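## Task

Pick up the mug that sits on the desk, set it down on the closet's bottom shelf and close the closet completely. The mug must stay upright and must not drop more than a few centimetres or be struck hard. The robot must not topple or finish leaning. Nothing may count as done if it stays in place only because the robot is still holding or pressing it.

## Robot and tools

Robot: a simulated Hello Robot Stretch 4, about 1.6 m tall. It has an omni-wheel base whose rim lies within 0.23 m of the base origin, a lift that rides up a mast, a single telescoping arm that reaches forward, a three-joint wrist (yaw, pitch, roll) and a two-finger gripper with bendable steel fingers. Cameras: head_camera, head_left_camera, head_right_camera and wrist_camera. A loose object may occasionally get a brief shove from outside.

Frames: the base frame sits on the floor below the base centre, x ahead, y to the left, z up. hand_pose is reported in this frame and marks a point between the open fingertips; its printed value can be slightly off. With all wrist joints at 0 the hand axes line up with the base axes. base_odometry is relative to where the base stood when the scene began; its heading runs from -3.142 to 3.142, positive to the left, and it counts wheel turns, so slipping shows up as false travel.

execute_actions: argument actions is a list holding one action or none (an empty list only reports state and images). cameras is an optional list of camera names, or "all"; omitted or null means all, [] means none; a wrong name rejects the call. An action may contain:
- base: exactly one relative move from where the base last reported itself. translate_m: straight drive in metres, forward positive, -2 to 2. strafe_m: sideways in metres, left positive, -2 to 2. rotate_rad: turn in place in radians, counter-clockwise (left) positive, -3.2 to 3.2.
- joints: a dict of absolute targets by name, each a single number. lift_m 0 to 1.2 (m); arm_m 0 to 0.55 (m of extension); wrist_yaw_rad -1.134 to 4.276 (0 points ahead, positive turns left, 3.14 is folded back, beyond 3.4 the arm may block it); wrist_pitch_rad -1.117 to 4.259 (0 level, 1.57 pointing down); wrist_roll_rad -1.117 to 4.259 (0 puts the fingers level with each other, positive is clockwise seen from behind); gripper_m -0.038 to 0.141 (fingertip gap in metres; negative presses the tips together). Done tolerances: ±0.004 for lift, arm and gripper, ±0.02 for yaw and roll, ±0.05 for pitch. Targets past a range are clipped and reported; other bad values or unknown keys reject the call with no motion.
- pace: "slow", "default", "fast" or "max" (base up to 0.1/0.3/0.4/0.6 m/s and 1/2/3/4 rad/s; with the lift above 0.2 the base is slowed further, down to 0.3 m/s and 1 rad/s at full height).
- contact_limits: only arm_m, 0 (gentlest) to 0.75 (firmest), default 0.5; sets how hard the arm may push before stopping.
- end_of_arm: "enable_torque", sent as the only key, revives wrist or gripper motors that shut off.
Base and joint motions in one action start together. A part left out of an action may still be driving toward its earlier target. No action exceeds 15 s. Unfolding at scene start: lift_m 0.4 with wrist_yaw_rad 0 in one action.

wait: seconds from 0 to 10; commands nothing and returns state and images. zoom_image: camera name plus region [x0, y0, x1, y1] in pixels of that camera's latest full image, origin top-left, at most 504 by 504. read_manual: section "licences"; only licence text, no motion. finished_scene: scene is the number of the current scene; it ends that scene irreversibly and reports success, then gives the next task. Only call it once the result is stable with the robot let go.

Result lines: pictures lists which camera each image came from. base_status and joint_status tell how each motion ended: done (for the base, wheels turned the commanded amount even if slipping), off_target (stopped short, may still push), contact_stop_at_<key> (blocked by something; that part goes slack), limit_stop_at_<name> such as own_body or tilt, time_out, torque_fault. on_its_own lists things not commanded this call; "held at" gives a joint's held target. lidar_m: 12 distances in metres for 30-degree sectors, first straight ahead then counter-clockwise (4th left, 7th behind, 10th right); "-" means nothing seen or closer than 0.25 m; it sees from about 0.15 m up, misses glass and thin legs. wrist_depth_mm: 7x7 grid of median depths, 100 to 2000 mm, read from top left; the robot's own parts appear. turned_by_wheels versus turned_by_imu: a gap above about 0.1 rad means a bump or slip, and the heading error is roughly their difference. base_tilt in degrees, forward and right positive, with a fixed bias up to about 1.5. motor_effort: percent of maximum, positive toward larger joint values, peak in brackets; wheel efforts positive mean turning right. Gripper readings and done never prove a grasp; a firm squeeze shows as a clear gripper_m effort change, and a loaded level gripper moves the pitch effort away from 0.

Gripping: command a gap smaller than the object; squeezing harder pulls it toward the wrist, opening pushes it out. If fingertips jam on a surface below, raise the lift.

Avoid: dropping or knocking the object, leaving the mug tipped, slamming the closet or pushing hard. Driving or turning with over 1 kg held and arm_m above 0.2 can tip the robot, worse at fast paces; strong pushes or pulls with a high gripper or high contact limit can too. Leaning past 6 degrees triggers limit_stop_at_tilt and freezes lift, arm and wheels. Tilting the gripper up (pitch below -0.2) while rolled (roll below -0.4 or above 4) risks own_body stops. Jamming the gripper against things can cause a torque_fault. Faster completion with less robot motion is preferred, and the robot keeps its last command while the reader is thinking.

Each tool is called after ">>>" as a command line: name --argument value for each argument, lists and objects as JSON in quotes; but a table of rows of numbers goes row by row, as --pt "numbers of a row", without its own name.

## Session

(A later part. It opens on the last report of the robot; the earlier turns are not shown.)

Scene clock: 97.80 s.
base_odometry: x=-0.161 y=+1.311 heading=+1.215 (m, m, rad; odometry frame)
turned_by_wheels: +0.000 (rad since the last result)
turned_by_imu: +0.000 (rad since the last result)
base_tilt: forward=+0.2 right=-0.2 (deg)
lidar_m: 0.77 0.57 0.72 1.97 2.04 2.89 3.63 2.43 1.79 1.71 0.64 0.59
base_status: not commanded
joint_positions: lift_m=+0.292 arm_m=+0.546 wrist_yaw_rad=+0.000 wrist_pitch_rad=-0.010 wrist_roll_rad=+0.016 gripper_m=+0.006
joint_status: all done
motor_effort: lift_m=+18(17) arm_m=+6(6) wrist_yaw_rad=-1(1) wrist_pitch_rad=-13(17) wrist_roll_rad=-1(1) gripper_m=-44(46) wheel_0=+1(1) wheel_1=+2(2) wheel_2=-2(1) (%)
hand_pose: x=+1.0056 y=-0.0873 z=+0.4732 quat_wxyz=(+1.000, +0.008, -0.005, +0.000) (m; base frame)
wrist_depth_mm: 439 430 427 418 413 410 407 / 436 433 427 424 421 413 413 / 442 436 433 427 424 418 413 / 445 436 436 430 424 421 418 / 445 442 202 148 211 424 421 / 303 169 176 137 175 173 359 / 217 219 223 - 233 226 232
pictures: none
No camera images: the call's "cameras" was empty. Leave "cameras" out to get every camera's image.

Touching. Release.

>>> execute_actions --actions '[{"joints":{"gripper_m":0.13},"pace":"slow"}]' --cameras '["wrist_camera"]'

>>> execute_actions --actions '[{"joints":{"arm_m":0.1,"lift_m":0.3}}]' --cameras '["wrist_camera","head_camera"]'

Scene clock: 102.80 s.
base_odometry: x=-0.161 y=+1.311 heading=+1.215 (m, m, rad; odometry frame)
turned_by_wheels: +0.000 (rad since the last result)
turned_by_imu: +0.001 (rad since the last result)
base_tilt: forward=+0.3 right=-0.2 (deg)
lidar_m: 0.78 0.56 0.72 1.97 2.06 2.89 3.64 2.42 1.77 1.72 0.65 0.58
base_status: not commanded
joint_positions: lift_m=+0.292 arm_m=+0.546 wrist_yaw_rad=+0.000 wrist_pitch_rad=-0.011 wrist_roll_rad=+0.016 gripper_m=+0.130
joint_status: all done
motor_effort: lift_m=+17(17) arm_m=+6(6) wrist_yaw_rad=+0(1) wrist_pitch_rad=-8(13) wrist_roll_rad=-1(1) gripper_m=-1(43) wheel_0=+1(1) wheel_1=+2(2) wheel_2=-2(2) (%)
hand_pose: x=+1.0056 y=-0.0875 z=+0.4737 quat_wxyz=(+1.000, +0.008, -0.006, +0.000) (m; base frame)
wrist_depth_mm: 436 430 424 421 415 413 394 / 439 436 430 424 418 415 413 / 442 436 433 427 421 418 413 / 442 439 433 430 424 418 415 / 445 439 436 176 427 424 421 / 306 287 272 152 190 297 366 / 219 216 225 - 236 229 248
pictures: wrist_camera
Images, in order (width x height): wrist_camera 616x392.

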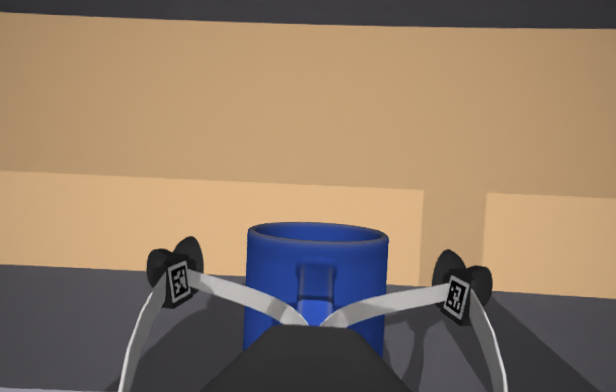

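Scene clock: 105.20 s.
base_odometry: x=-0.161 y=+1.311 heading=+1.215 (m, m, rad; odometry frame)
turned_by_wheels: +0.000 (rad since the last result)
turned_by_imu: +0.001 (rad since the last result)
base_tilt: forward=+0.3 right=-0.3 (deg)
lidar_m: 0.79 0.56 0.70 1.97 2.06 2.86 3.60 2.40 1.78 1.70 0.67 0.58
base_status: not commanded
joint_positions: lift_m=+0.300 arm_m=+0.101 wrist_yaw_rad=+0.000 wrist_pitch_rad=-0.012 wrist_roll_rad=+0.016 gripper_m=+0.130
joint_status: all done
motor_effort: lift_m=+22(24) arm_m=-6(8) wrist_yaw_rad=+0(1) wrist_pitch_rad=-7(8) wrist_roll_rad=-1(1) gripper_m=+0(2) wheel_0=+1(1) wheel_1=+2(3) wheel_2=-2(2) (%)
hand_pose: x=+0.5604 y=-0.0874 z=+0.4814 quat_wxyz=(+1.000, +0.008, -0.006, +0.000) (m; base frame)
wrist_depth_mm: 517 508 866 854 842 820 559 / 723 683 654 621 603 580 554 / 917 891 891 866 854 854 609 / 904 891 878 878 878 854 603 / 549 564 591 621 668 707 580 / 917 917 904 473 469 462 525 / 904 904 904 - 891 854 574
pictures: head_camera, wrist_camera
Images, in order (width x height): head_camera 420x560, wrist_camera 616x392.

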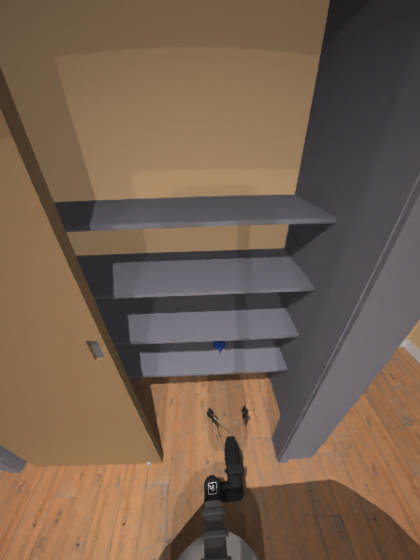

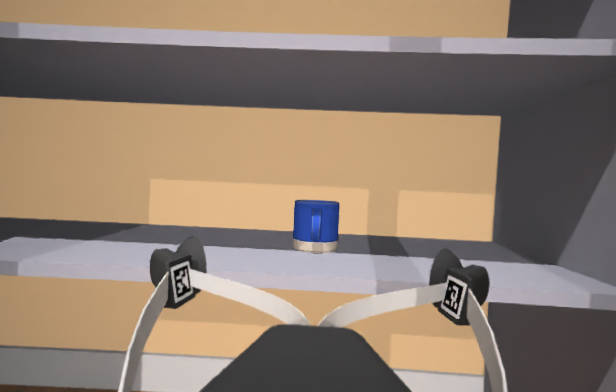

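>>> execute_actions --actions '[{"base":{"strafe_m":0.42},"joints":{"arm_m":0.3,"lift_m":0.874,"gripper_m":0.0,"wrist_yaw_rad":-0.6}}]' --cameras '["wrist_camera","head_camera"]'

Scene clock: 108.63 s.
base_odometry: x=-0.554 y=+1.457 heading=+1.213 (m, m, rad; odometry frame)
turned_by_wheels: -0.001 (rad since the last result)
turned_by_imu: -0.043 (rad since the last result)
base_tilt: forward=-0.1 right=+0.0 (deg)
lidar_m: 0.47 0.50 0.69 1.57 1.64 2.17 3.63 2.91 2.23 2.12 0.89 0.85
base_status: done
joint_positions: lift_m=+0.873 arm_m=+0.299 wrist_yaw_rad=-0.603 wrist_pitch_rad=-0.011 wrist_roll_rad=+0.015 gripper_m=+0.000
joint_status: all done
motor_effort: lift_m=+26(28) arm_m=+8(10) wrist_yaw_rad=+9(43) wrist_pitch_rad=-9(16) wrist_roll_rad=+1(1) gripper_m=-6(5) wheel_0=-3(14) wheel_1=+6(10) wheel_2=-17(25) (%)
hand_pose: x=+0.6575 y=-0.2357 z=+1.0549 quat_wxyz=(+0.955, +0.006, -0.007, -0.297) (m; base frame)
wrist_depth_mm: 535 517 496 484 517 768 654 / 609 668 741 768 732 715 661 / 609 676 778 917 976 788 654 / 609 683 768 891 946 788 654 / 389 402 421 436 580 741 654 / 597 691 183 190 186 788 654 / 627 683 768 - 809 723 654
pictures: head_camera, wrist_camera
Images, in order (width x height): head_camera 420x560, wrist_camera 616x392.

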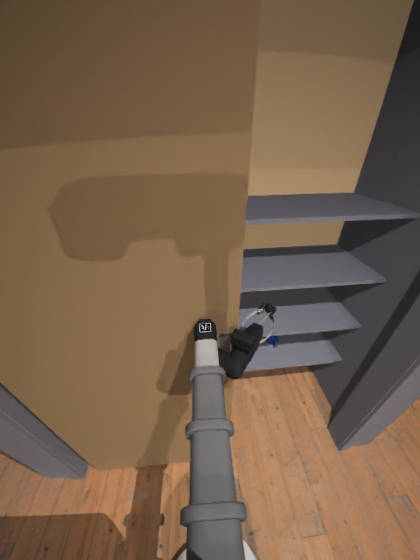

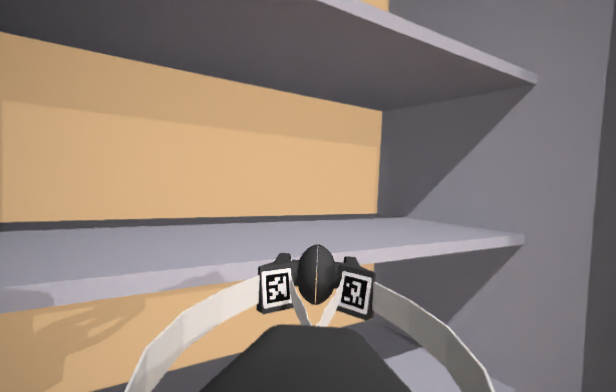

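>>> execute_actions --actions '[{"joints":{"arm_m":0.0}}]' --cameras '[]'

>>> execute_actions --actions '[{"base":{"translate_m":-0.3}}]' --cameras '[]'

>>> execute_actions --actions '[{"base":{"rotate_rad":0.045}}]' --cameras '["wrist_camera","head_camera"]'

Scene clock: 110.70 s.
base_odometry: x=-0.554 y=+1.457 heading=+1.215 (m, m, rad; odometry frame)
turned_by_wheels: +0.001 (rad since the last result)
turned_by_imu: -0.001 (rad since the last result)
base_tilt: forward=+0.3 right=-0.2 (deg)
lidar_m: 0.46 0.51 0.66 1.57 1.63 2.19 3.62 2.92 2.23 2.13 0.89 0.84
base_status: not commanded
joint_positions: lift_m=+0.874 arm_m=+0.001 wrist_yaw_rad=-0.600 wrist_pitch_rad=-0.012 wrist_roll_rad=+0.015 gripper_m=+0.000
joint_status: all done
motor_effort: lift_m=+21(26) arm_m=-6(7) wrist_yaw_rad=+0(9) wrist_pitch_rad=-7(9) wrist_roll_rad=+0(1) gripper_m=-5(5) wheel_0=+0(6) wheel_1=+0(6) wheel_2=+0(17) (%)
hand_pose: x=+0.3606 y=-0.2351 z=+1.0555 quat_wxyz=(+0.955, +0.006, -0.008, -0.296) (m; base frame)
wrist_depth_mm: 254 878 1060 1182 1025 707 640 / 255 831 798 960 960 699 691 / 257 946 1078 1205 991 707 699 / 260 931 1060 1205 960 699 715 / 263 946 1060 741 960 691 723 / 265 960 183 190 186 699 750 / 676 715 768 - 917 647 759
pictures: none
No camera images: the call's "cameras" was empty. Leave "cameras" out to get every camera's image.

Scene clock: 113.17 s.
base_odometry: x=-0.659 y=+1.176 heading=+1.214 (m, m, rad; odometry frame)
turned_by_wheels: +0.000 (rad since the last result)
turned_by_imu: +0.001 (rad since the last result)
base_tilt: forward=+0.3 right=-0.2 (deg)
lidar_m: 0.75 0.80 1.02 1.56 1.62 2.19 3.31 2.55 2.29 2.13 1.11 1.11
base_status: done
joint_positions: lift_m=+0.874 arm_m=+0.001 wrist_yaw_rad=-0.600 wrist_pitch_rad=-0.012 wrist_roll_rad=+0.015 gripper_m=+0.000
joint_status: not commanded
motor_effort: lift_m=+21(21) arm_m=-6(6) wrist_yaw_rad=+1(0) wrist_pitch_rad=-7(7) wrist_roll_rad=+0(0) gripper_m=-4(6) wheel_0=-2(6) wheel_1=-2(6) wheel_2=+1(12) (%)
hand_pose: x=+0.3606 y=-0.2351 z=+1.0555 quat_wxyz=(+0.955, +0.006, -0.008, -0.296) (m; base frame)
wrist_depth_mm: 496 1182 1366 1366 917 - 1808 / 496 1078 1336 1366 917 - 1808 / 500 1205 1336 1308 931 - 1808 / 512 1205 1366 1281 917 - 1808 / 512 1229 1397 1205 931 - 1808 / 512 1060 183 190 185 - 1756 / 517 1205 1366 - 917 1983 1808
pictures: none
No camera images: the call's "cameras" was empty. Leave "cameras" out to get every camera's image.

Scene clock: 113.77 s.
base_odometry: x=-0.659 y=+1.176 heading=+1.259 (m, m, rad; odometry frame)
turned_by_wheels: +0.045 (rad since the last result)
turned_by_imu: +0.046 (rad since the last result)
base_tilt: forward=+0.2 right=-0.4 (deg)
lidar_m: 0.77 0.79 1.13 1.56 1.66 2.30 3.30 2.57 2.20 2.12 1.09 1.14
base_status: done
joint_positions: lift_m=+0.874 arm_m=+0.001 wrist_yaw_rad=-0.600 wrist_pitch_rad=-0.012 wrist_roll_rad=+0.015 gripper_m=+0.000
joint_status: not commanded
motor_effort: lift_m=+21(21) arm_m=-6(6) wrist_yaw_rad=+0(0) wrist_pitch_rad=-7(7) wrist_roll_rad=+0(0) gripper_m=-6(7) wheel_0=-3(5) wheel_1=-1(7) wheel_2=-1(7) (%)
hand_pose: x=+0.3606 y=-0.2351 z=+1.0555 quat_wxyz=(+0.955, +0.006, -0.008, -0.296) (m; base frame)
wrist_depth_mm: 492 1205 1336 1397 1078 960 1863 / 492 1078 1281 1397 946 - 1863 / 496 1205 1308 1430 960 - 1863 / 508 1182 1366 1430 946 - 1863 / 508 1229 1397 1281 904 - 1863 / 508 1078 183 190 186 - 1863 / 517 1042 1336 - 878 - 1808
pictures: head_camera, wrist_camera
Images, in order (width x height): head_camera 420x560, wrist_camera 616x392.

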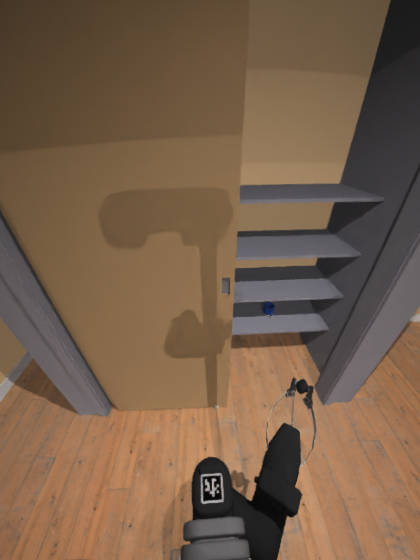

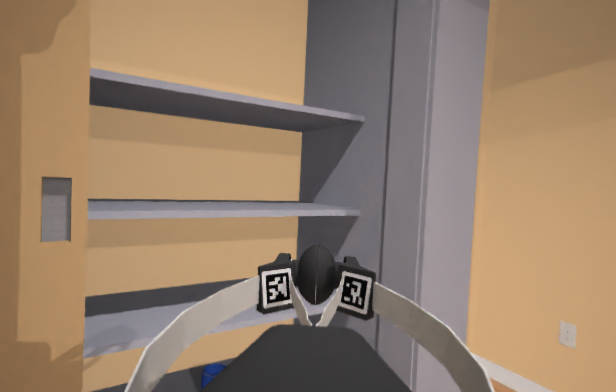

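>>> execute_actions --actions '[{"base":{"strafe_m":0.15},"joints":{"arm_m":0.3}}]' --cameras '["wrist_camera","head_camera"]'

Scene clock: 115.87 s.
base_odometry: x=-0.801 y=+1.222 heading=+1.259 (m, m, rad; odometry frame)
turned_by_wheels: +0.000 (rad since the last result)
turned_by_imu: +0.001 (rad since the last result)
base_tilt: forward=+0.2 right=-0.4 (deg)
lidar_m: 0.77 0.80 1.49 1.42 1.49 2.09 3.29 2.61 2.39 2.26 1.21 0.80
base_status: done
joint_positions: lift_m=+0.874 arm_m=+0.299 wrist_yaw_rad=-0.600 wrist_pitch_rad=-0.012 wrist_roll_rad=+0.015 gripper_m=+0.000
joint_status: all done
motor_effort: lift_m=+21(21) arm_m=+6(6) wrist_yaw_rad=-2(0) wrist_pitch_rad=-7(7) wrist_roll_rad=+0(0) gripper_m=-5(4) wheel_0=-1(9) wheel_1=+3(8) wheel_2=+0(1) (%)
hand_pose: x=+0.6586 y=-0.2350 z=+1.0555 quat_wxyz=(+0.955, +0.006, -0.008, -0.295) (m; base frame)
wrist_depth_mm: 255 282 317 1205 1308 1008 750 / 256 285 320 778 1205 1008 750 / 258 287 324 1182 1255 1008 750 / 259 290 325 1205 1229 1008 750 / 262 291 330 355 1229 1025 741 / 264 293 183 190 186 1008 741 / 267 287 325 - 1138 931 750
pictures: head_camera, wrist_camera
Images, in order (width x height): head_camera 420x560, wrist_camera 616x392.

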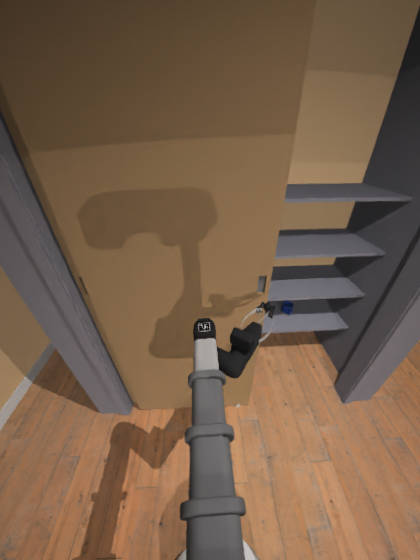

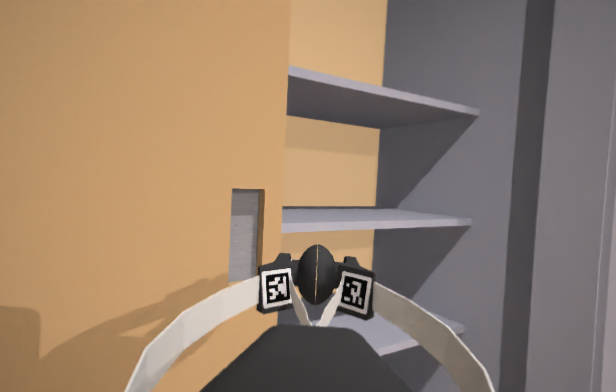

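>>> execute_actions --actions '[{"base":{"strafe_m":-0.015},"joints":{"arm_m":0.41}}]' --cameras '["wrist_camera"]'

Scene clock: 117.30 s.
base_odometry: x=-0.787 y=+1.218 heading=+1.259 (m, m, rad; odometry frame)
turned_by_wheels: +0.000 (rad since the last result)
turned_by_imu: +0.000 (rad since the last result)
base_tilt: forward=+0.3 right=-0.2 (deg)
lidar_m: 0.75 0.82 1.47 1.43 1.49 2.11 3.28 2.61 2.38 2.28 1.19 0.78
base_status: done
joint_positions: lift_m=+0.874 arm_m=+0.409 wrist_yaw_rad=-0.600 wrist_pitch_rad=-0.012 wrist_roll_rad=+0.015 gripper_m=+0.000
joint_status: all done
motor_effort: lift_m=+21(21) arm_m=+6(6) wrist_yaw_rad=-1(1) wrist_pitch_rad=-7(7) wrist_roll_rad=+0(0) gripper_m=-6(5) wheel_0=+2(9) wheel_1=+0(7) wheel_2=+0(1) (%)
hand_pose: x=+0.7686 y=-0.2350 z=+1.0555 quat_wxyz=(+0.955, +0.006, -0.008, -0.295) (m; base frame)
wrist_depth_mm: 166 184 207 236 1182 991 820 / 167 186 208 239 831 946 820 / 168 187 211 241 1182 991 831 / 170 189 213 250 1205 991 820 / 170 190 216 232 1182 946 820 / 173 191 183 190 186 991 809 / 174 187 212 - 866 904 820
pictures: wrist_camera
Images, in order (width x height): wrist_camera 616x392.

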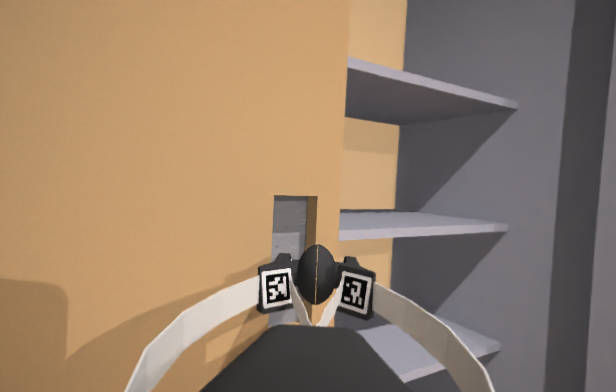

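>>> execute_actions --actions '[{"base":{"strafe_m":-0.012},"joints":{"arm_m":0.46},"contact_limits":{"arm_m":0.25},"pace":"slow"}]' --cameras '["wrist_camera"]'

>>> execute_actions --actions '[{"base":{"strafe_m":-0.1},"pace":"slow"}]' --cameras '["wrist_camera","head_camera"]'

Scene clock: 118.87 s.
base_odometry: x=-0.776 y=+1.214 heading=+1.258 (m, m, rad; odometry frame)
turned_by_wheels: -0.001 (rad since the last result)
turned_by_imu: -0.001 (rad since the last result)
base_tilt: forward=+0.3 right=-0.3 (deg)
lidar_m: 0.77 0.82 1.52 1.45 1.49 2.12 3.28 2.60 2.34 2.24 1.19 0.79
base_status: done
joint_positions: lift_m=+0.874 arm_m=+0.443 wrist_yaw_rad=-0.627 wrist_pitch_rad=-0.012 wrist_roll_rad=+0.015 gripper_m=+0.000
joint_status: arm_m contact_stop (moved +0.034 of +0.051)
on_its_own: arm_m is slack since a contact_stop (your +0.460 is given up); wrist_yaw_rad is at rest, and its effort (+77) is outside its rest range (-13 to +13)
motor_effort: lift_m=+20(21) arm_m=+0(15) wrist_yaw_rad=+77(96) wrist_pitch_rad=-7(7) wrist_roll_rad=+0(0) gripper_m=-6(8) wheel_0=-3(11) wheel_1=-1(6) wheel_2=-10(9) (%)
contact_limits: arm_m 0.25
hand_pose: x=+0.7961 y=-0.2400 z=+1.0555 quat_wxyz=(+0.951, +0.005, -0.008, -0.308) (m; base frame)
wrist_depth_mm: 144 160 181 210 1182 960 798 / 145 161 183 212 820 904 798 / 146 163 185 215 1118 960 798 / 147 164 186 221 1118 946 798 / 148 166 189 209 1078 931 788 / 150 167 170 186 186 931 798 / 151 163 186 - 866 878 788
pictures: wrist_camera
Images, in order (width x height): wrist_camera 616x392.

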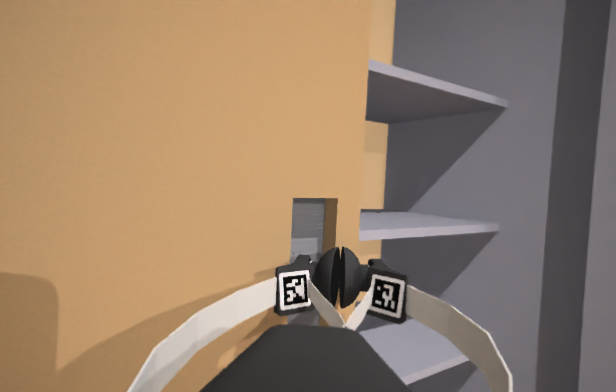

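not run: a stop came earlier in this reply.

>>> execute_actions --actions '[{"base":{"strafe_m":-0.08},"joints":{"arm_m":0.437},"pace":"slow"}]' --cameras '["wrist_camera","head_camera"]'

Scene clock: 120.83 s.
base_odometry: x=-0.700 y=+1.189 heading=+1.258 (m, m, rad; odometry frame)
turned_by_wheels: +0.000 (rad since the last result)
turned_by_imu: +0.000 (rad since the last result)
base_tilt: forward=+0.2 right=-0.4 (deg)
lidar_m: 0.75 0.81 1.13 1.52 1.60 2.21 3.29 2.60 2.27 2.17 1.11 0.82
base_status: done
joint_positions: lift_m=+0.874 arm_m=+0.437 wrist_yaw_rad=-0.621 wrist_pitch_rad=-0.012 wrist_roll_rad=+0.015 gripper_m=+0.000
joint_status: all done
on_its_own: wrist_yaw_rad is at rest, and its effort (+60) is outside its rest range (-13 to +13)
motor_effort: lift_m=+21(21) arm_m=+2(4) wrist_yaw_rad=+60(77) wrist_pitch_rad=-6(6) wrist_roll_rad=+0(1) gripper_m=-3(8) wheel_0=+5(23) wheel_1=-2(6) wheel_2=-7(9) (%)
hand_pose: x=+0.7912 y=-0.2390 z=+1.0556 quat_wxyz=(+0.952, +0.005, -0.008, -0.306) (m; base frame)
wrist_depth_mm: 147 164 185 213 1078 891 732 / 148 165 186 215 820 854 723 / 149 166 189 218 1118 866 732 / 150 168 190 225 1078 878 723 / 151 169 192 216 1025 854 647 / 153 171 176 187 185 866 640 / 154 167 189 - 866 809 647
pictures: head_camera, wrist_camera
Images, in order (width x height): head_camera 420x560, wrist_camera 616x392.

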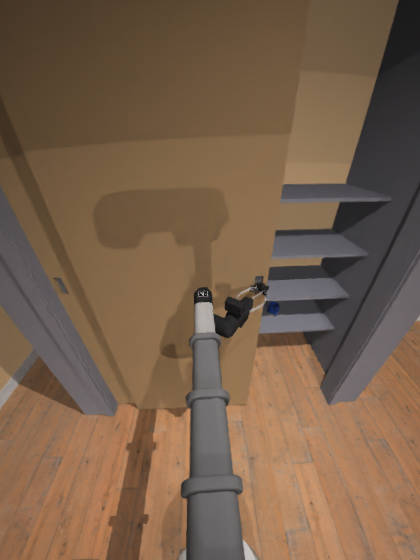

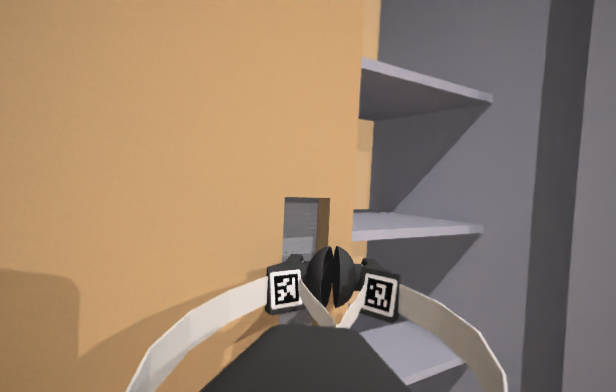

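>>> execute_actions --actions '[{"base":{"strafe_m":-0.25},"joints":{"arm_m":0.437},"pace":"slow"}]' --cameras '["wrist_camera","head_camera"]'

Scene clock: 124.50 s.
base_odometry: x=-0.462 y=+1.112 heading=+1.258 (m, m, rad; odometry frame)
turned_by_wheels: +0.000 (rad since the last result)
turned_by_imu: +0.002 (rad since the last result)
base_tilt: forward=+0.2 right=-0.4 (deg)
lidar_m: 0.76 0.80 1.19 1.76 1.86 2.60 3.29 2.64 1.99 1.89 1.10 0.79
base_status: done
joint_positions: lift_m=+0.874 arm_m=+0.437 wrist_yaw_rad=-0.624 wrist_pitch_rad=-0.012 wrist_roll_rad=+0.015 gripper_m=+0.000
joint_status: all done
on_its_own: wrist_yaw_rad is at rest, and its effort (+70) is outside its rest range (-13 to +13)
motor_effort: lift_m=+21(21) arm_m=+2(2) wrist_yaw_rad=+70(70) wrist_pitch_rad=-6(6) wrist_roll_rad=+0(0) gripper_m=-7(5) wheel_0=+11(22) wheel_1=-1(4) wheel_2=-8(7) (%)
hand_pose: x=+0.7904 y=-0.2396 z=+1.0556 quat_wxyz=(+0.952, +0.005, -0.008, -0.307) (m; base frame)
wrist_depth_mm: 144 160 182 209 759 621 436 / 145 162 184 211 732 621 433 / 146 163 186 214 750 615 433 / 147 165 187 221 778 615 433 / 149 167 189 214 715 615 433 / 150 167 178 186 185 496 433 / 152 164 187 - 732 484 430
pictures: head_camera, wrist_camera
Images, in order (width x height): head_camera 420x560, wrist_camera 616x392.

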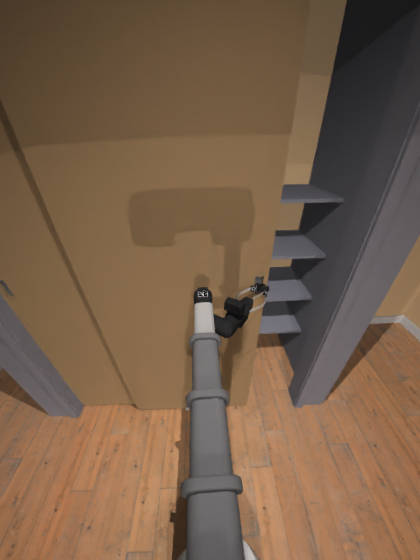

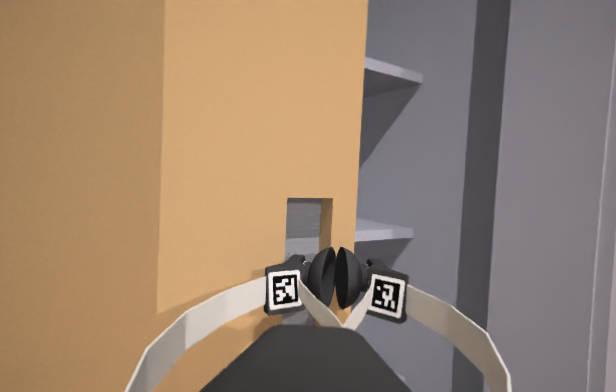

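>>> execute_actions --actions '[{"base":{"strafe_m":-0.13},"joints":{"arm_m":0.431},"pace":"slow"}]' --cameras '["wrist_camera","head_camera"]'

Scene clock: 127.00 s.
base_odometry: x=-0.339 y=+1.072 heading=+1.258 (m, m, rad; odometry frame)
turned_by_wheels: +0.000 (rad since the last result)
turned_by_imu: +0.001 (rad since the last result)
base_tilt: forward=+0.2 right=-0.4 (deg)
lidar_m: 0.75 0.82 1.22 1.90 2.01 2.77 3.31 2.55 1.90 1.79 1.89 0.80
base_status: done
joint_positions: lift_m=+0.874 arm_m=+0.431 wrist_yaw_rad=-0.621 wrist_pitch_rad=-0.012 wrist_roll_rad=+0.015 gripper_m=+0.000
joint_status: all done
on_its_own: wrist_yaw_rad is at rest, and its effort (+60) is outside its rest range (-13 to +13)
motor_effort: lift_m=+21(21) arm_m=+1(1) wrist_yaw_rad=+60(70) wrist_pitch_rad=-6(6) wrist_roll_rad=+0(0) gripper_m=-4(4) wheel_0=+9(21) wheel_1=-1(3) wheel_2=-6(6) (%)
hand_pose: x=+0.7854 y=-0.2389 z=+1.0556 quat_wxyz=(+0.952, +0.005, -0.008, -0.305) (m; base frame)
wrist_depth_mm: 147 163 185 212 591 382 332 / 148 164 186 216 591 382 334 / 149 166 188 217 615 379 338 / 150 167 190 225 609 377 340 / 151 169 192 227 585 379 343 / 153 170 179 187 185 366 347 / 154 167 190 - 569 347 353
pictures: head_camera, wrist_camera
Images, in order (width x height): head_camera 420x560, wrist_camera 616x392.

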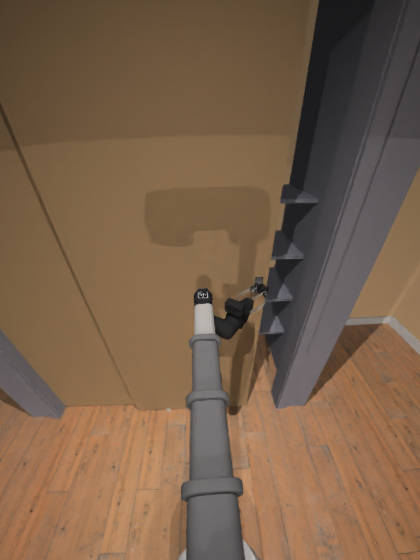

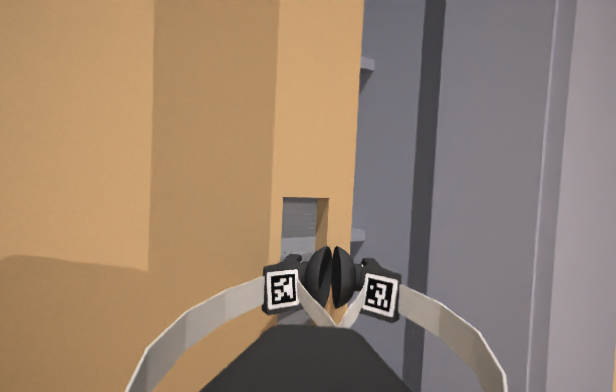

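>>> execute_actions --actions '[{"base":{"strafe_m":-0.07},"joints":{"arm_m":0.431},"pace":"slow"}]' --cameras '["wrist_camera","head_camera"]'

Scene clock: 128.87 s.
base_odometry: x=-0.273 y=+1.050 heading=+1.258 (m, m, rad; odometry frame)
turned_by_wheels: +0.000 (rad since the last result)
turned_by_imu: +0.001 (rad since the last result)
base_tilt: forward=+0.3 right=-0.3 (deg)
lidar_m: 0.73 0.81 1.20 1.98 2.07 2.85 3.29 2.46 1.82 1.74 1.84 0.81
base_status: done
joint_positions: lift_m=+0.874 arm_m=+0.431 wrist_yaw_rad=-0.622 wrist_pitch_rad=-0.012 wrist_roll_rad=+0.015 gripper_m=+0.000
joint_status: all done
on_its_own: wrist_yaw_rad is at rest, and its effort (+62) is outside its rest range (-13 to +13)
motor_effort: lift_m=+21(21) arm_m=+2(3) wrist_yaw_rad=+62(61) wrist_pitch_rad=-5(6) wrist_roll_rad=+0(0) gripper_m=-3(3) wheel_0=+9(20) wheel_1=+0(3) wheel_2=-6(6) (%)
hand_pose: x=+0.7851 y=-0.2391 z=+1.0556 quat_wxyz=(+0.952, +0.005, -0.008, -0.306) (m; base frame)
wrist_depth_mm: 146 163 184 211 377 309 325 / 147 164 186 215 375 307 349 / 148 165 187 217 389 307 359 / 149 167 189 225 387 307 373 / 151 169 191 226 373 304 377 / 152 170 180 187 187 301 387 / 154 166 189 - 366 297 392
pictures: head_camera, wrist_camera
Images, in order (width x height): head_camera 420x560, wrist_camera 616x392.

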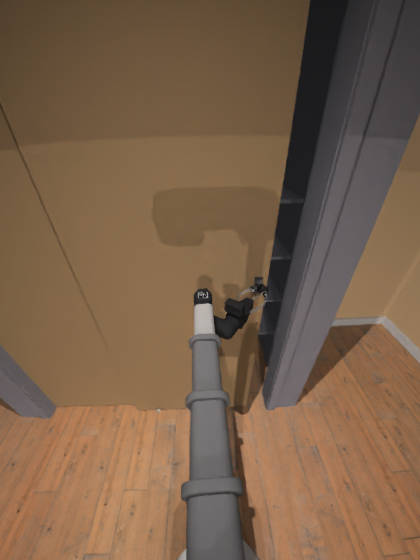

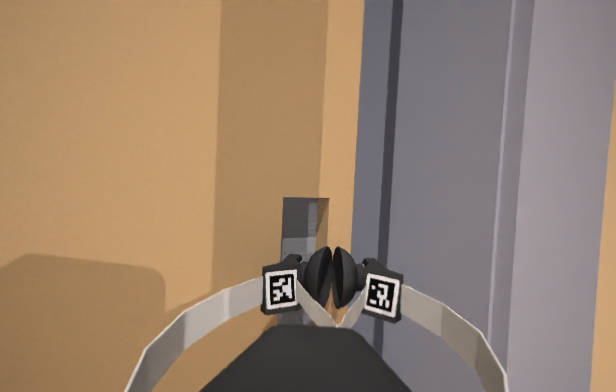

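>>> execute_actions --actions '[{"base":{"strafe_m":-0.035},"joints":{"arm_m":0.431},"pace":"slow"}]' --cameras '["wrist_camera","head_camera"]'

Scene clock: 130.37 s.
base_odometry: x=-0.240 y=+1.039 heading=+1.259 (m, m, rad; odometry frame)
turned_by_wheels: +0.000 (rad since the last result)
turned_by_imu: +0.001 (rad since the last result)
base_tilt: forward=+0.1 right=-0.2 (deg)
lidar_m: 0.75 0.83 1.22 2.01 2.09 2.91 3.29 2.41 1.71 1.70 1.80 0.78
base_status: done
joint_positions: lift_m=+0.874 arm_m=+0.431 wrist_yaw_rad=-0.622 wrist_pitch_rad=-0.012 wrist_roll_rad=+0.015 gripper_m=+0.000
joint_status: all done
on_its_own: wrist_yaw_rad is at rest, and its effort (+63) is outside its rest range (-13 to +13)
motor_effort: lift_m=+21(21) arm_m=+2(4) wrist_yaw_rad=+63(63) wrist_pitch_rad=-5(5) wrist_roll_rad=-1(0) gripper_m=-5(6) wheel_0=+10(20) wheel_1=-1(1) wheel_2=-7(7) (%)
hand_pose: x=+0.7850 y=-0.2392 z=+1.0556 quat_wxyz=(+0.952, +0.005, -0.008, -0.306) (m; base frame)
wrist_depth_mm: 146 162 183 212 329 276 347 / 147 164 186 213 330 278 355 / 148 165 187 217 342 279 364 / 149 167 189 224 342 281 370 / 151 168 191 225 327 285 379 / 152 170 179 186 186 282 384 / 153 166 189 - 320 286 392
pictures: head_camera, wrist_camera
Images, in order (width x height): head_camera 420x560, wrist_camera 616x392.

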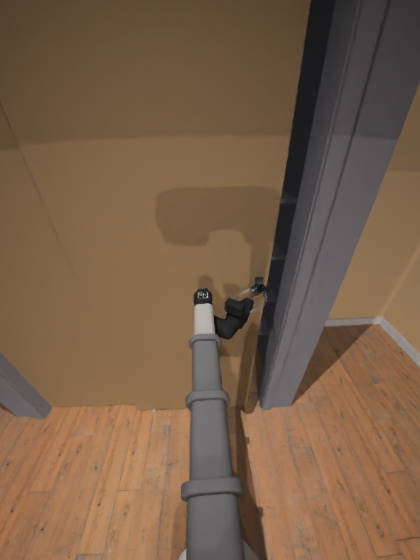

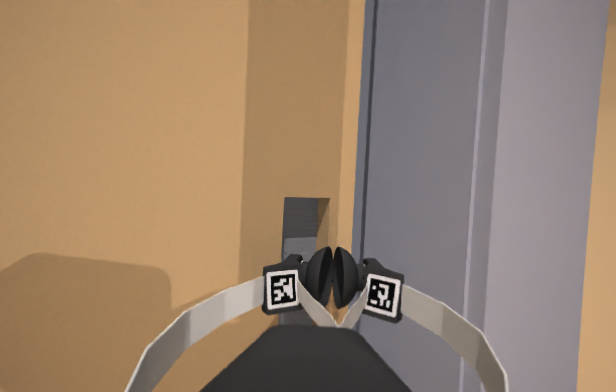

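>>> execute_actions --actions '[{"base":{"strafe_m":-0.02},"joints":{"arm_m":0.431},"pace":"slow"}]' --cameras '["wrist_camera","head_camera"]'

Scene clock: 131.50 s.
base_odometry: x=-0.221 y=+1.033 heading=+1.258 (m, m, rad; odometry frame)
turned_by_wheels: -0.001 (rad since the last result)
turned_by_imu: +0.000 (rad since the last result)
base_tilt: forward=+0.2 right=-0.3 (deg)
lidar_m: 0.77 0.81 1.18 2.01 2.11 2.90 3.30 2.38 1.75 1.66 1.78 0.81
base_status: done
joint_positions: lift_m=+0.874 arm_m=+0.431 wrist_yaw_rad=-0.622 wrist_pitch_rad=-0.012 wrist_roll_rad=+0.015 gripper_m=+0.000
joint_status: all done
on_its_own: wrist_yaw_rad is at rest, and its effort (+64) is outside its rest range (-13 to +13)
motor_effort: lift_m=+21(20) arm_m=+2(2) wrist_yaw_rad=+64(63) wrist_pitch_rad=-5(6) wrist_roll_rad=+0(0) gripper_m=-4(5) wheel_0=+4(20) wheel_1=-5(3) wheel_2=-7(7) (%)
hand_pose: x=+0.7850 y=-0.2392 z=+1.0556 quat_wxyz=(+0.952, +0.005, -0.008, -0.306) (m; base frame)
wrist_depth_mm: 146 163 184 212 303 264 349 / 147 164 186 215 300 264 357 / 148 165 188 217 301 270 364 / 150 167 189 224 312 271 373 / 150 168 191 213 298 270 382 / 152 170 174 186 187 273 1336 / 153 166 189 - 293 270 1308
pictures: head_camera, wrist_camera
Images, in order (width x height): head_camera 420x560, wrist_camera 616x392.

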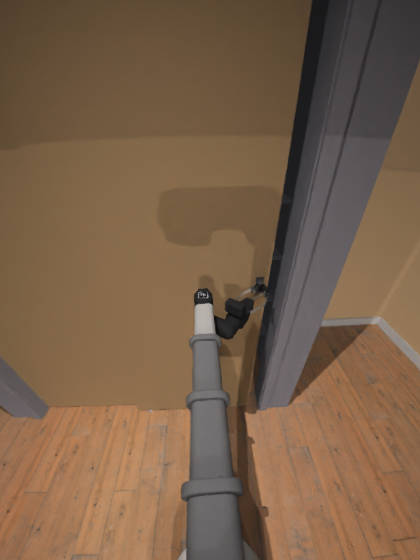

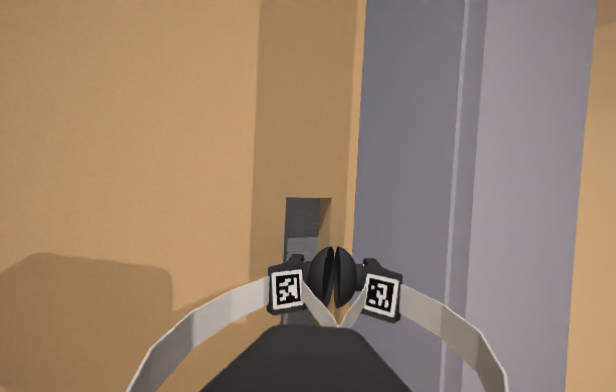

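>>> execute_actions --actions '[{"joints":{"arm_m":0.3,"wrist_yaw_rad":-0.6}}]' --cameras '[]'

>>> execute_actions --actions '[{"base":{"strafe_m":-0.12},"joints":{"wrist_yaw_rad":0.0,"arm_m":0.2}}]' --cameras '["wrist_camera","head_camera"]'

Scene clock: 133.03 s.
base_odometry: x=-0.221 y=+1.033 heading=+1.258 (m, m, rad; odometry frame)
turned_by_wheels: +0.000 (rad since the last result)
turned_by_imu: +0.000 (rad since the last result)
base_tilt: forward=+0.2 right=-0.1 (deg)
lidar_m: 0.77 0.80 1.19 2.01 2.12 2.94 3.29 2.36 1.76 1.67 1.80 0.79
base_status: not commanded
joint_positions: lift_m=+0.874 arm_m=+0.301 wrist_yaw_rad=-0.600 wrist_pitch_rad=-0.012 wrist_roll_rad=+0.015 gripper_m=+0.000
joint_status: all done
motor_effort: lift_m=+21(21) arm_m=-6(4) wrist_yaw_rad=+0(62) wrist_pitch_rad=-7(7) wrist_roll_rad=+0(1) gripper_m=-5(8) wheel_0=-2(4) wheel_1=-3(4) wheel_2=-4(7) (%)
hand_pose: x=+0.6607 y=-0.2351 z=+1.0556 quat_wxyz=(+0.955, +0.006, -0.008, -0.296) (m; base frame)
wrist_depth_mm: 246 271 304 399 366 462 1464 / 247 273 307 421 375 473 1464 / 249 276 312 418 377 1618 1464 / 251 278 314 415 387 1576 1430 / 253 281 317 342 387 1576 1464 / 255 283 183 191 186 1661 1430 / 257 277 314 - 430 1576 1430
pictures: none
No camera images: the call's "cameras" was empty. Leave "cameras" out to get every camera's image.

Scene clock: 134.60 s.
base_odometry: x=-0.107 y=+0.996 heading=+1.258 (m, m, rad; odometry frame)
turned_by_wheels: +0.000 (rad since the last result)
turned_by_imu: +0.000 (rad since the last result)
base_tilt: forward=+0.3 right=-0.2 (deg)
lidar_m: 0.76 0.81 1.18 2.15 2.26 3.14 3.30 2.20 1.64 1.55 1.64 0.76
base_status: done
joint_positions: lift_m=+0.874 arm_m=+0.201 wrist_yaw_rad=+0.000 wrist_pitch_rad=-0.012 wrist_roll_rad=+0.015 gripper_m=+0.000
joint_status: all done
motor_effort: lift_m=+21(21) arm_m=-6(6) wrist_yaw_rad=+0(5) wrist_pitch_rad=-7(7) wrist_roll_rad=-1(0) gripper_m=-6(6) wheel_0=+1(9) wheel_1=-2(10) wheel_2=+0(2) (%)
hand_pose: x=+0.6604 y=-0.0875 z=+1.0555 quat_wxyz=(+1.000, +0.008, -0.006, +0.000) (m; base frame)
wrist_depth_mm: 351 347 345 340 809 319 307 / 351 347 345 342 647 319 314 / 355 349 347 343 778 317 317 / 357 353 349 347 842 312 319 / 359 357 351 349 661 310 322 / 362 359 183 190 186 312 324 / 364 362 357 - 768 314 325
pictures: head_camera, wrist_camera
Images, in order (width x height): head_camera 420x560, wrist_camera 616x392.

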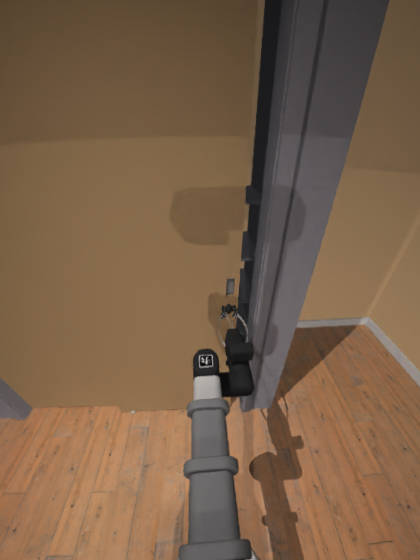

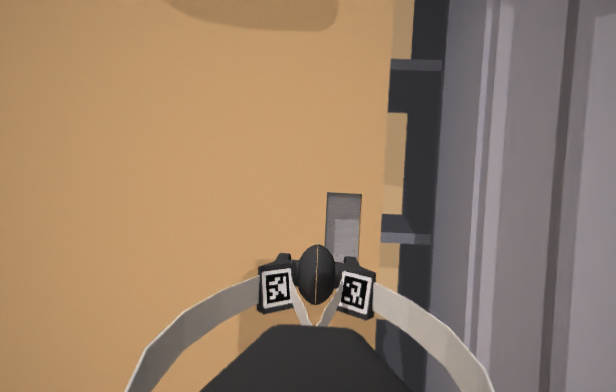

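>>> execute_actions --actions '[{"base":{"strafe_m":0.155},"joints":{"wrist_yaw_rad":-0.85,"arm_m":0.2}}]' --cameras '[]'

>>> execute_actions --actions '[{"joints":{"arm_m":0.42}}]' --cameras '["wrist_camera","head_camera"]'

Scene clock: 136.57 s.
base_odometry: x=-0.254 y=+1.044 heading=+1.258 (m, m, rad; odometry frame)
turned_by_wheels: +0.000 (rad since the last result)
turned_by_imu: +0.001 (rad since the last result)
base_tilt: forward=+0.3 right=-0.3 (deg)
lidar_m: 0.75 0.81 1.20 1.99 2.07 2.87 3.28 2.44 1.79 1.70 1.86 0.81
base_status: done
joint_positions: lift_m=+0.874 arm_m=+0.201 wrist_yaw_rad=-0.850 wrist_pitch_rad=-0.012 wrist_roll_rad=+0.015 gripper_m=+0.000
joint_status: all done
motor_effort: lift_m=+21(21) arm_m=-6(4) wrist_yaw_rad=-2(7) wrist_pitch_rad=-6(6) wrist_roll_rad=+0(0) gripper_m=-5(5) wheel_0=+0(10) wheel_1=+1(11) wheel_2=+0(0) (%)
hand_pose: x=+0.4967 y=-0.2744 z=+1.0555 quat_wxyz=(+0.911, +0.005, -0.009, -0.412) (m; base frame)
wrist_depth_mm: 355 410 496 580 1863 1576 1397 / 357 415 500 591 1921 1618 1366 / 359 415 500 597 1921 1618 1366 / 362 430 504 603 1863 1576 1366 / 364 436 500 554 1863 1537 1366 / 370 430 183 190 185 1618 1366 / 373 415 504 - 1808 1499 1397
pictures: none
No camera images: the call's "cameras" was empty. Leave "cameras" out to get every camera's image.

Scene clock: 138.33 s.
base_odometry: x=-0.254 y=+1.044 heading=+1.258 (m, m, rad; odometry frame)
turned_by_wheels: +0.000 (rad since the last result)
turned_by_imu: +0.001 (rad since the last result)
base_tilt: forward=+0.4 right=-0.4 (deg)
lidar_m: 0.76 0.81 1.21 1.99 2.08 2.88 3.26 2.44 1.77 1.72 1.82 0.79
base_status: not commanded
joint_positions: lift_m=+0.874 arm_m=+0.419 wrist_yaw_rad=-0.850 wrist_pitch_rad=-0.012 wrist_roll_rad=+0.015 gripper_m=+0.000
joint_status: all done
motor_effort: lift_m=+21(21) arm_m=+6(6) wrist_yaw_rad=-1(0) wrist_pitch_rad=-6(6) wrist_roll_rad=+0(0) gripper_m=-4(6) wheel_0=+0(0) wheel_1=+2(1) wheel_2=+0(0) (%)
hand_pose: x=+0.7146 y=-0.2744 z=+1.0555 quat_wxyz=(+0.911, +0.005, -0.009, -0.412) (m; base frame)
wrist_depth_mm: 176 204 243 353 342 1537 1366 / 178 206 245 353 347 1576 1366 / 179 208 247 353 351 1576 1366 / 180 209 251 364 359 1537 1366 / 181 211 254 287 366 1537 1397 / 183 213 183 190 186 1576 1397 / 186 206 247 - 430 1464 1366
pictures: head_camera, wrist_camera
Images, in order (width x height): head_camera 420x560, wrist_camera 616x392.

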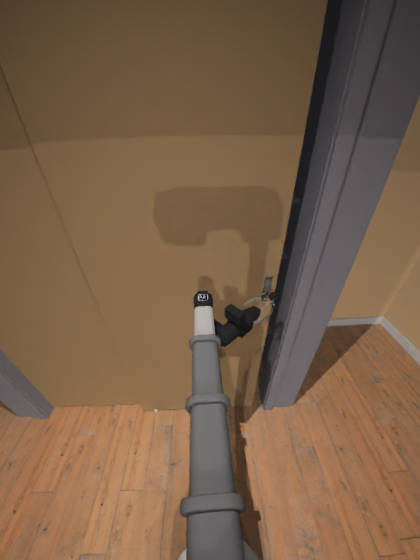

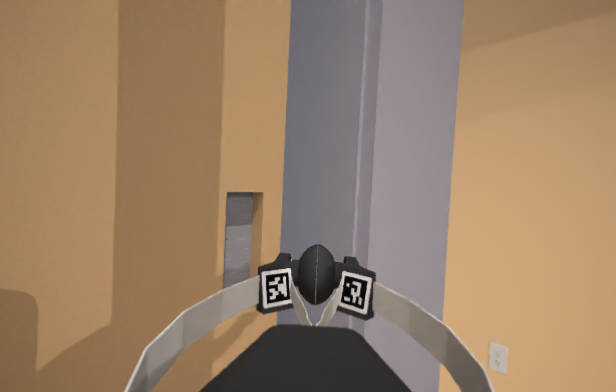

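>>> execute_actions --actions '[{"joints":{"arm_m":0.49},"contact_limits":{"arm_m":0.2},"pace":"slow"}]' --cameras '["wrist_camera"]'

Scene clock: 140.37 s.
base_odometry: x=-0.254 y=+1.044 heading=+1.258 (m, m, rad; odometry frame)
turned_by_wheels: +0.000 (rad since the last result)
turned_by_imu: +0.000 (rad since the last result)
base_tilt: forward=+0.2 right=-0.2 (deg)
lidar_m: 0.77 0.82 1.20 1.98 2.09 2.89 3.27 2.42 1.78 1.70 1.80 0.81
base_status: not commanded
joint_positions: lift_m=+0.874 arm_m=+0.488 wrist_yaw_rad=-0.864 wrist_pitch_rad=-0.012 wrist_roll_rad=+0.015 gripper_m=+0.000
joint_status: all done
on_its_own: wrist_yaw_rad is at rest, and its effort (+40) is outside its rest range (-13 to +13)
motor_effort: lift_m=+21(21) arm_m=+10(11) wrist_yaw_rad=+40(39) wrist_pitch_rad=-7(7) wrist_roll_rad=-1(0) gripper_m=-5(6) wheel_0=+0(0) wheel_1=+1(2) wheel_2=-1(1) (%)
contact_limits: arm_m 0.2
hand_pose: x=+0.7800 y=-0.2761 z=+1.0555 quat_wxyz=(+0.908, +0.004, -0.009, -0.419) (m; base frame)
wrist_depth_mm: 123 143 171 213 306 370 1366 / 124 144 173 216 306 379 1366 / 125 145 175 220 307 392 1397 / 126 147 177 230 304 407 1397 / 127 148 179 212 298 415 1366 / 128 150 167 185 185 430 1397 / 130 145 174 - 298 382 1397
pictures: wrist_camera
Images, in order (width x height): wrist_camera 616x392.

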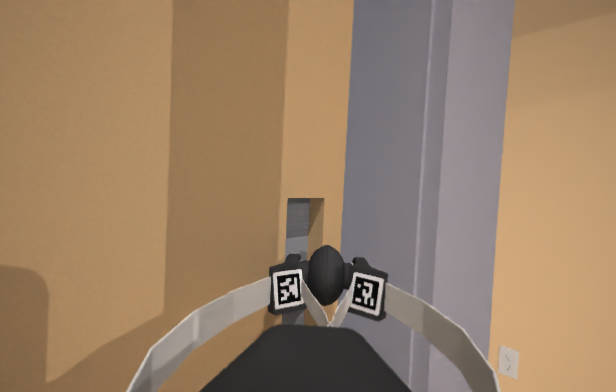

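>>> execute_actions --actions '[{"base":{"strafe_m":-0.06},"joints":{"arm_m":0.488},"pace":"slow"}]' --cameras '["wrist_camera","head_camera"]'

Scene clock: 142.17 s.
base_odometry: x=-0.197 y=+1.025 heading=+1.258 (m, m, rad; odometry frame)
turned_by_wheels: +0.000 (rad since the last result)
turned_by_imu: +0.001 (rad since the last result)
base_tilt: forward=+0.3 right=-0.5 (deg)
lidar_m: 0.76 0.80 1.18 2.04 2.13 3.00 3.30 2.36 1.71 1.62 1.76 0.79
base_status: done
joint_positions: lift_m=+0.874 arm_m=+0.488 wrist_yaw_rad=-0.864 wrist_pitch_rad=-0.012 wrist_roll_rad=+0.015 gripper_m=+0.000
joint_status: all done
on_its_own: wrist_yaw_rad is at rest, and its effort (+41) is outside its rest range (-13 to +13)
motor_effort: lift_m=+21(21) arm_m=-2(9) wrist_yaw_rad=+41(43) wrist_pitch_rad=-6(7) wrist_roll_rad=+0(0) gripper_m=-6(6) wheel_0=+6(18) wheel_1=-3(1) wheel_2=-2(2) (%)
hand_pose: x=+0.7799 y=-0.2762 z=+1.0556 quat_wxyz=(+0.908, +0.004, -0.009, -0.419) (m; base frame)
wrist_depth_mm: 122 142 169 212 246 366 1336 / 123 143 172 215 249 379 1308 / 124 145 174 217 253 389 1336 / 125 146 175 229 252 1464 1336 / 126 147 178 213 252 1430 1336 / 127 148 169 187 188 1430 1336 / 129 144 173 - 263 377 1336
pictures: head_camera, wrist_camera
Images, in order (width x height): head_camera 420x560, wrist_camera 616x392.

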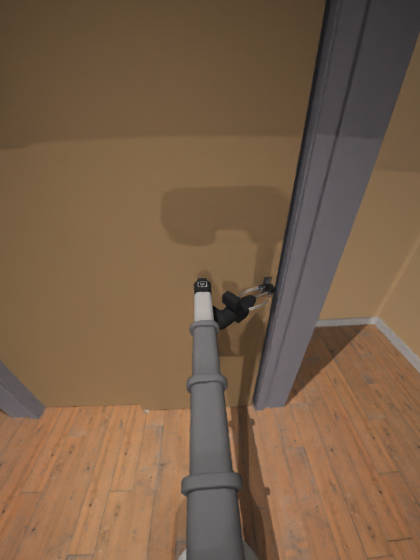

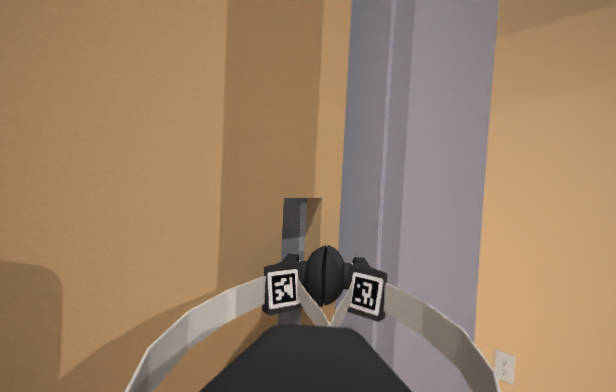

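Looks closed; one small extra push, then back off leftward and check.

>>> execute_actions --actions '[{"base":{"strafe_m":-0.015},"joints":{"arm_m":0.488},"pace":"slow"}]' --cameras '["wrist_camera"]'

>>> execute_actions --actions '[{"joints":{"arm_m":0.2}}]' --cameras '[]'

>>> execute_actions --actions '[{"base":{"strafe_m":-0.15},"joints":{"wrist_yaw_rad":0.0}}]' --cameras '["wrist_camera","head_camera"]'

Scene clock: 143.30 s.
base_odometry: x=-0.183 y=+1.020 heading=+1.257 (m, m, rad; odometry frame)
turned_by_wheels: +0.000 (rad since the last result)
turned_by_imu: +0.000 (rad since the last result)
base_tilt: forward=+0.1 right=-0.3 (deg)
lidar_m: 0.76 0.83 1.22 2.06 2.15 3.03 3.29 2.33 1.70 1.63 1.75 0.80
base_status: done
joint_positions: lift_m=+0.874 arm_m=+0.488 wrist_yaw_rad=-0.864 wrist_pitch_rad=-0.012 wrist_roll_rad=+0.015 gripper_m=+0.000
joint_status: all done
on_its_own: wrist_yaw_rad is at rest, and its effort (+38) is outside its rest range (-13 to +13)
motor_effort: lift_m=+21(21) arm_m=-1(3) wrist_yaw_rad=+38(43) wrist_pitch_rad=-6(7) wrist_roll_rad=-1(1) gripper_m=-6(6) wheel_0=+2(17) wheel_1=-4(6) wheel_2=-4(2) (%)
hand_pose: x=+0.7801 y=-0.2761 z=+1.0556 quat_wxyz=(+0.908, +0.004, -0.009, -0.418) (m; base frame)
wrist_depth_mm: 122 142 169 211 234 366 1336 / 123 143 172 215 237 379 1336 / 124 145 173 217 239 1430 1308 / 125 146 176 229 239 1430 1308 / 126 147 178 213 239 1397 1308 / 127 148 168 187 188 1430 1308 / 129 144 173 - 264 379 1308
pictures: wrist_camera
Images, in order (width x height): wrist_camera 616x392.

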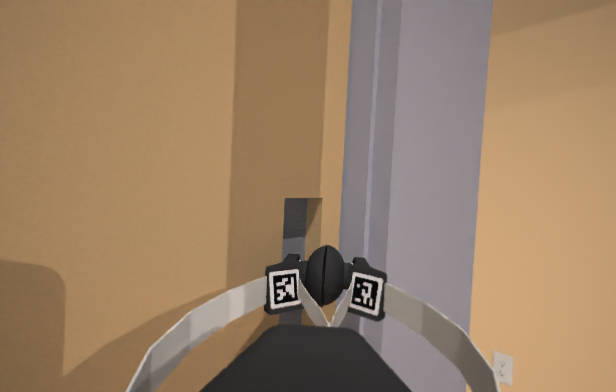

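Scene clock: 145.27 s.
base_odometry: x=-0.183 y=+1.020 heading=+1.257 (m, m, rad; odometry frame)
turned_by_wheels: +0.000 (rad since the last result)
turned_by_imu: +0.001 (rad since the last result)
base_tilt: forward=+0.3 right=-0.5 (deg)
lidar_m: 0.75 0.80 1.20 2.03 2.16 3.00 3.29 2.34 1.71 1.62 1.76 0.80
base_status: not commanded
joint_positions: lift_m=+0.874 arm_m=+0.201 wrist_yaw_rad=-0.850 wrist_pitch_rad=-0.012 wrist_roll_rad=+0.015 gripper_m=+0.000
joint_status: all done
motor_effort: lift_m=+21(21) arm_m=-6(7) wrist_yaw_rad=+1(39) wrist_pitch_rad=-6(7) wrist_roll_rad=-1(0) gripper_m=-7(9) wheel_0=+1(2) wheel_1=-4(4) wheel_2=-3(4) (%)
hand_pose: x=+0.4966 y=-0.2744 z=+1.0555 quat_wxyz=(+0.911, +0.005, -0.009, -0.412) (m; base frame)
wrist_depth_mm: 355 407 469 1618 1756 1499 1308 / 355 413 473 1661 1808 1499 1336 / 359 415 480 1708 1808 1537 1308 / 359 427 484 1661 1808 1537 1336 / 366 424 492 554 1756 1537 1308 / 366 427 183 190 186 1537 1336 / 370 413 455 - 1708 1430 1308
pictures: none
No camera images: the call's "cameras" was empty. Leave "cameras" out to get every camera's image.

Scene clock: 147.00 s.
base_odometry: x=-0.040 y=+0.974 heading=+1.257 (m, m, rad; odometry frame)
turned_by_wheels: +0.000 (rad since the last result)
turned_by_imu: +0.000 (rad since the last result)
base_tilt: forward=+0.3 right=-0.3 (deg)
lidar_m: 0.75 0.81 1.21 2.22 2.32 3.22 3.32 2.12 1.56 1.48 1.60 0.76
base_status: done
joint_positions: lift_m=+0.874 arm_m=+0.201 wrist_yaw_rad=+0.000 wrist_pitch_rad=-0.012 wrist_roll_rad=+0.015 gripper_m=+0.000
joint_status: all done
motor_effort: lift_m=+21(21) arm_m=-6(6) wrist_yaw_rad=+0(6) wrist_pitch_rad=-6(6) wrist_roll_rad=+0(0) gripper_m=-5(6) wheel_0=+0(9) wheel_1=-2(9) wheel_2=+0(3) (%)
hand_pose: x=+0.6604 y=-0.0875 z=+1.0555 quat_wxyz=(+1.000, +0.008, -0.006, +0.000) (m; base frame)
wrist_depth_mm: 347 343 342 338 334 314 312 / 349 345 342 338 332 315 314 / 351 347 343 342 322 319 317 / 355 351 347 343 325 322 320 / 357 353 349 345 314 322 320 / 359 353 183 191 186 325 322 / 362 357 355 - 315 324 327
pictures: head_camera, wrist_camera
Images, in order (width x height): head_camera 420x560, wrist_camera 616x392.

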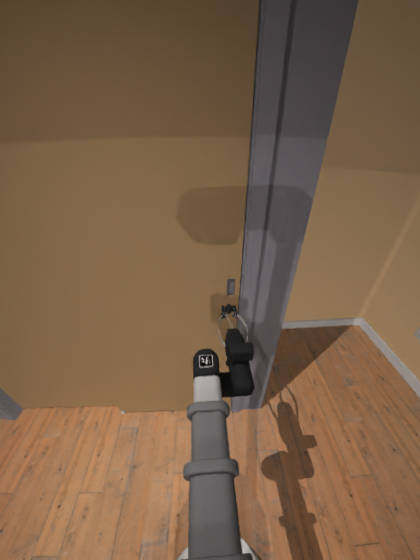

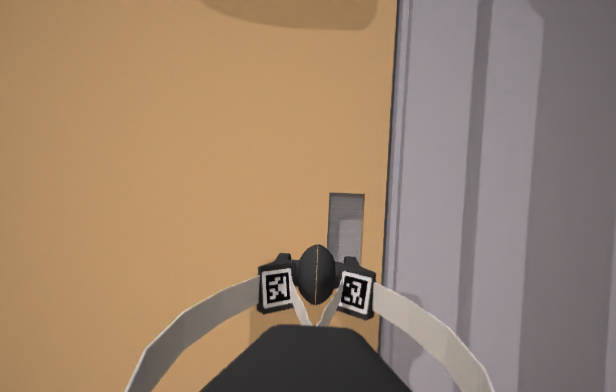

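>>> finished_scene --scene 1

The scene is finished: the task was done.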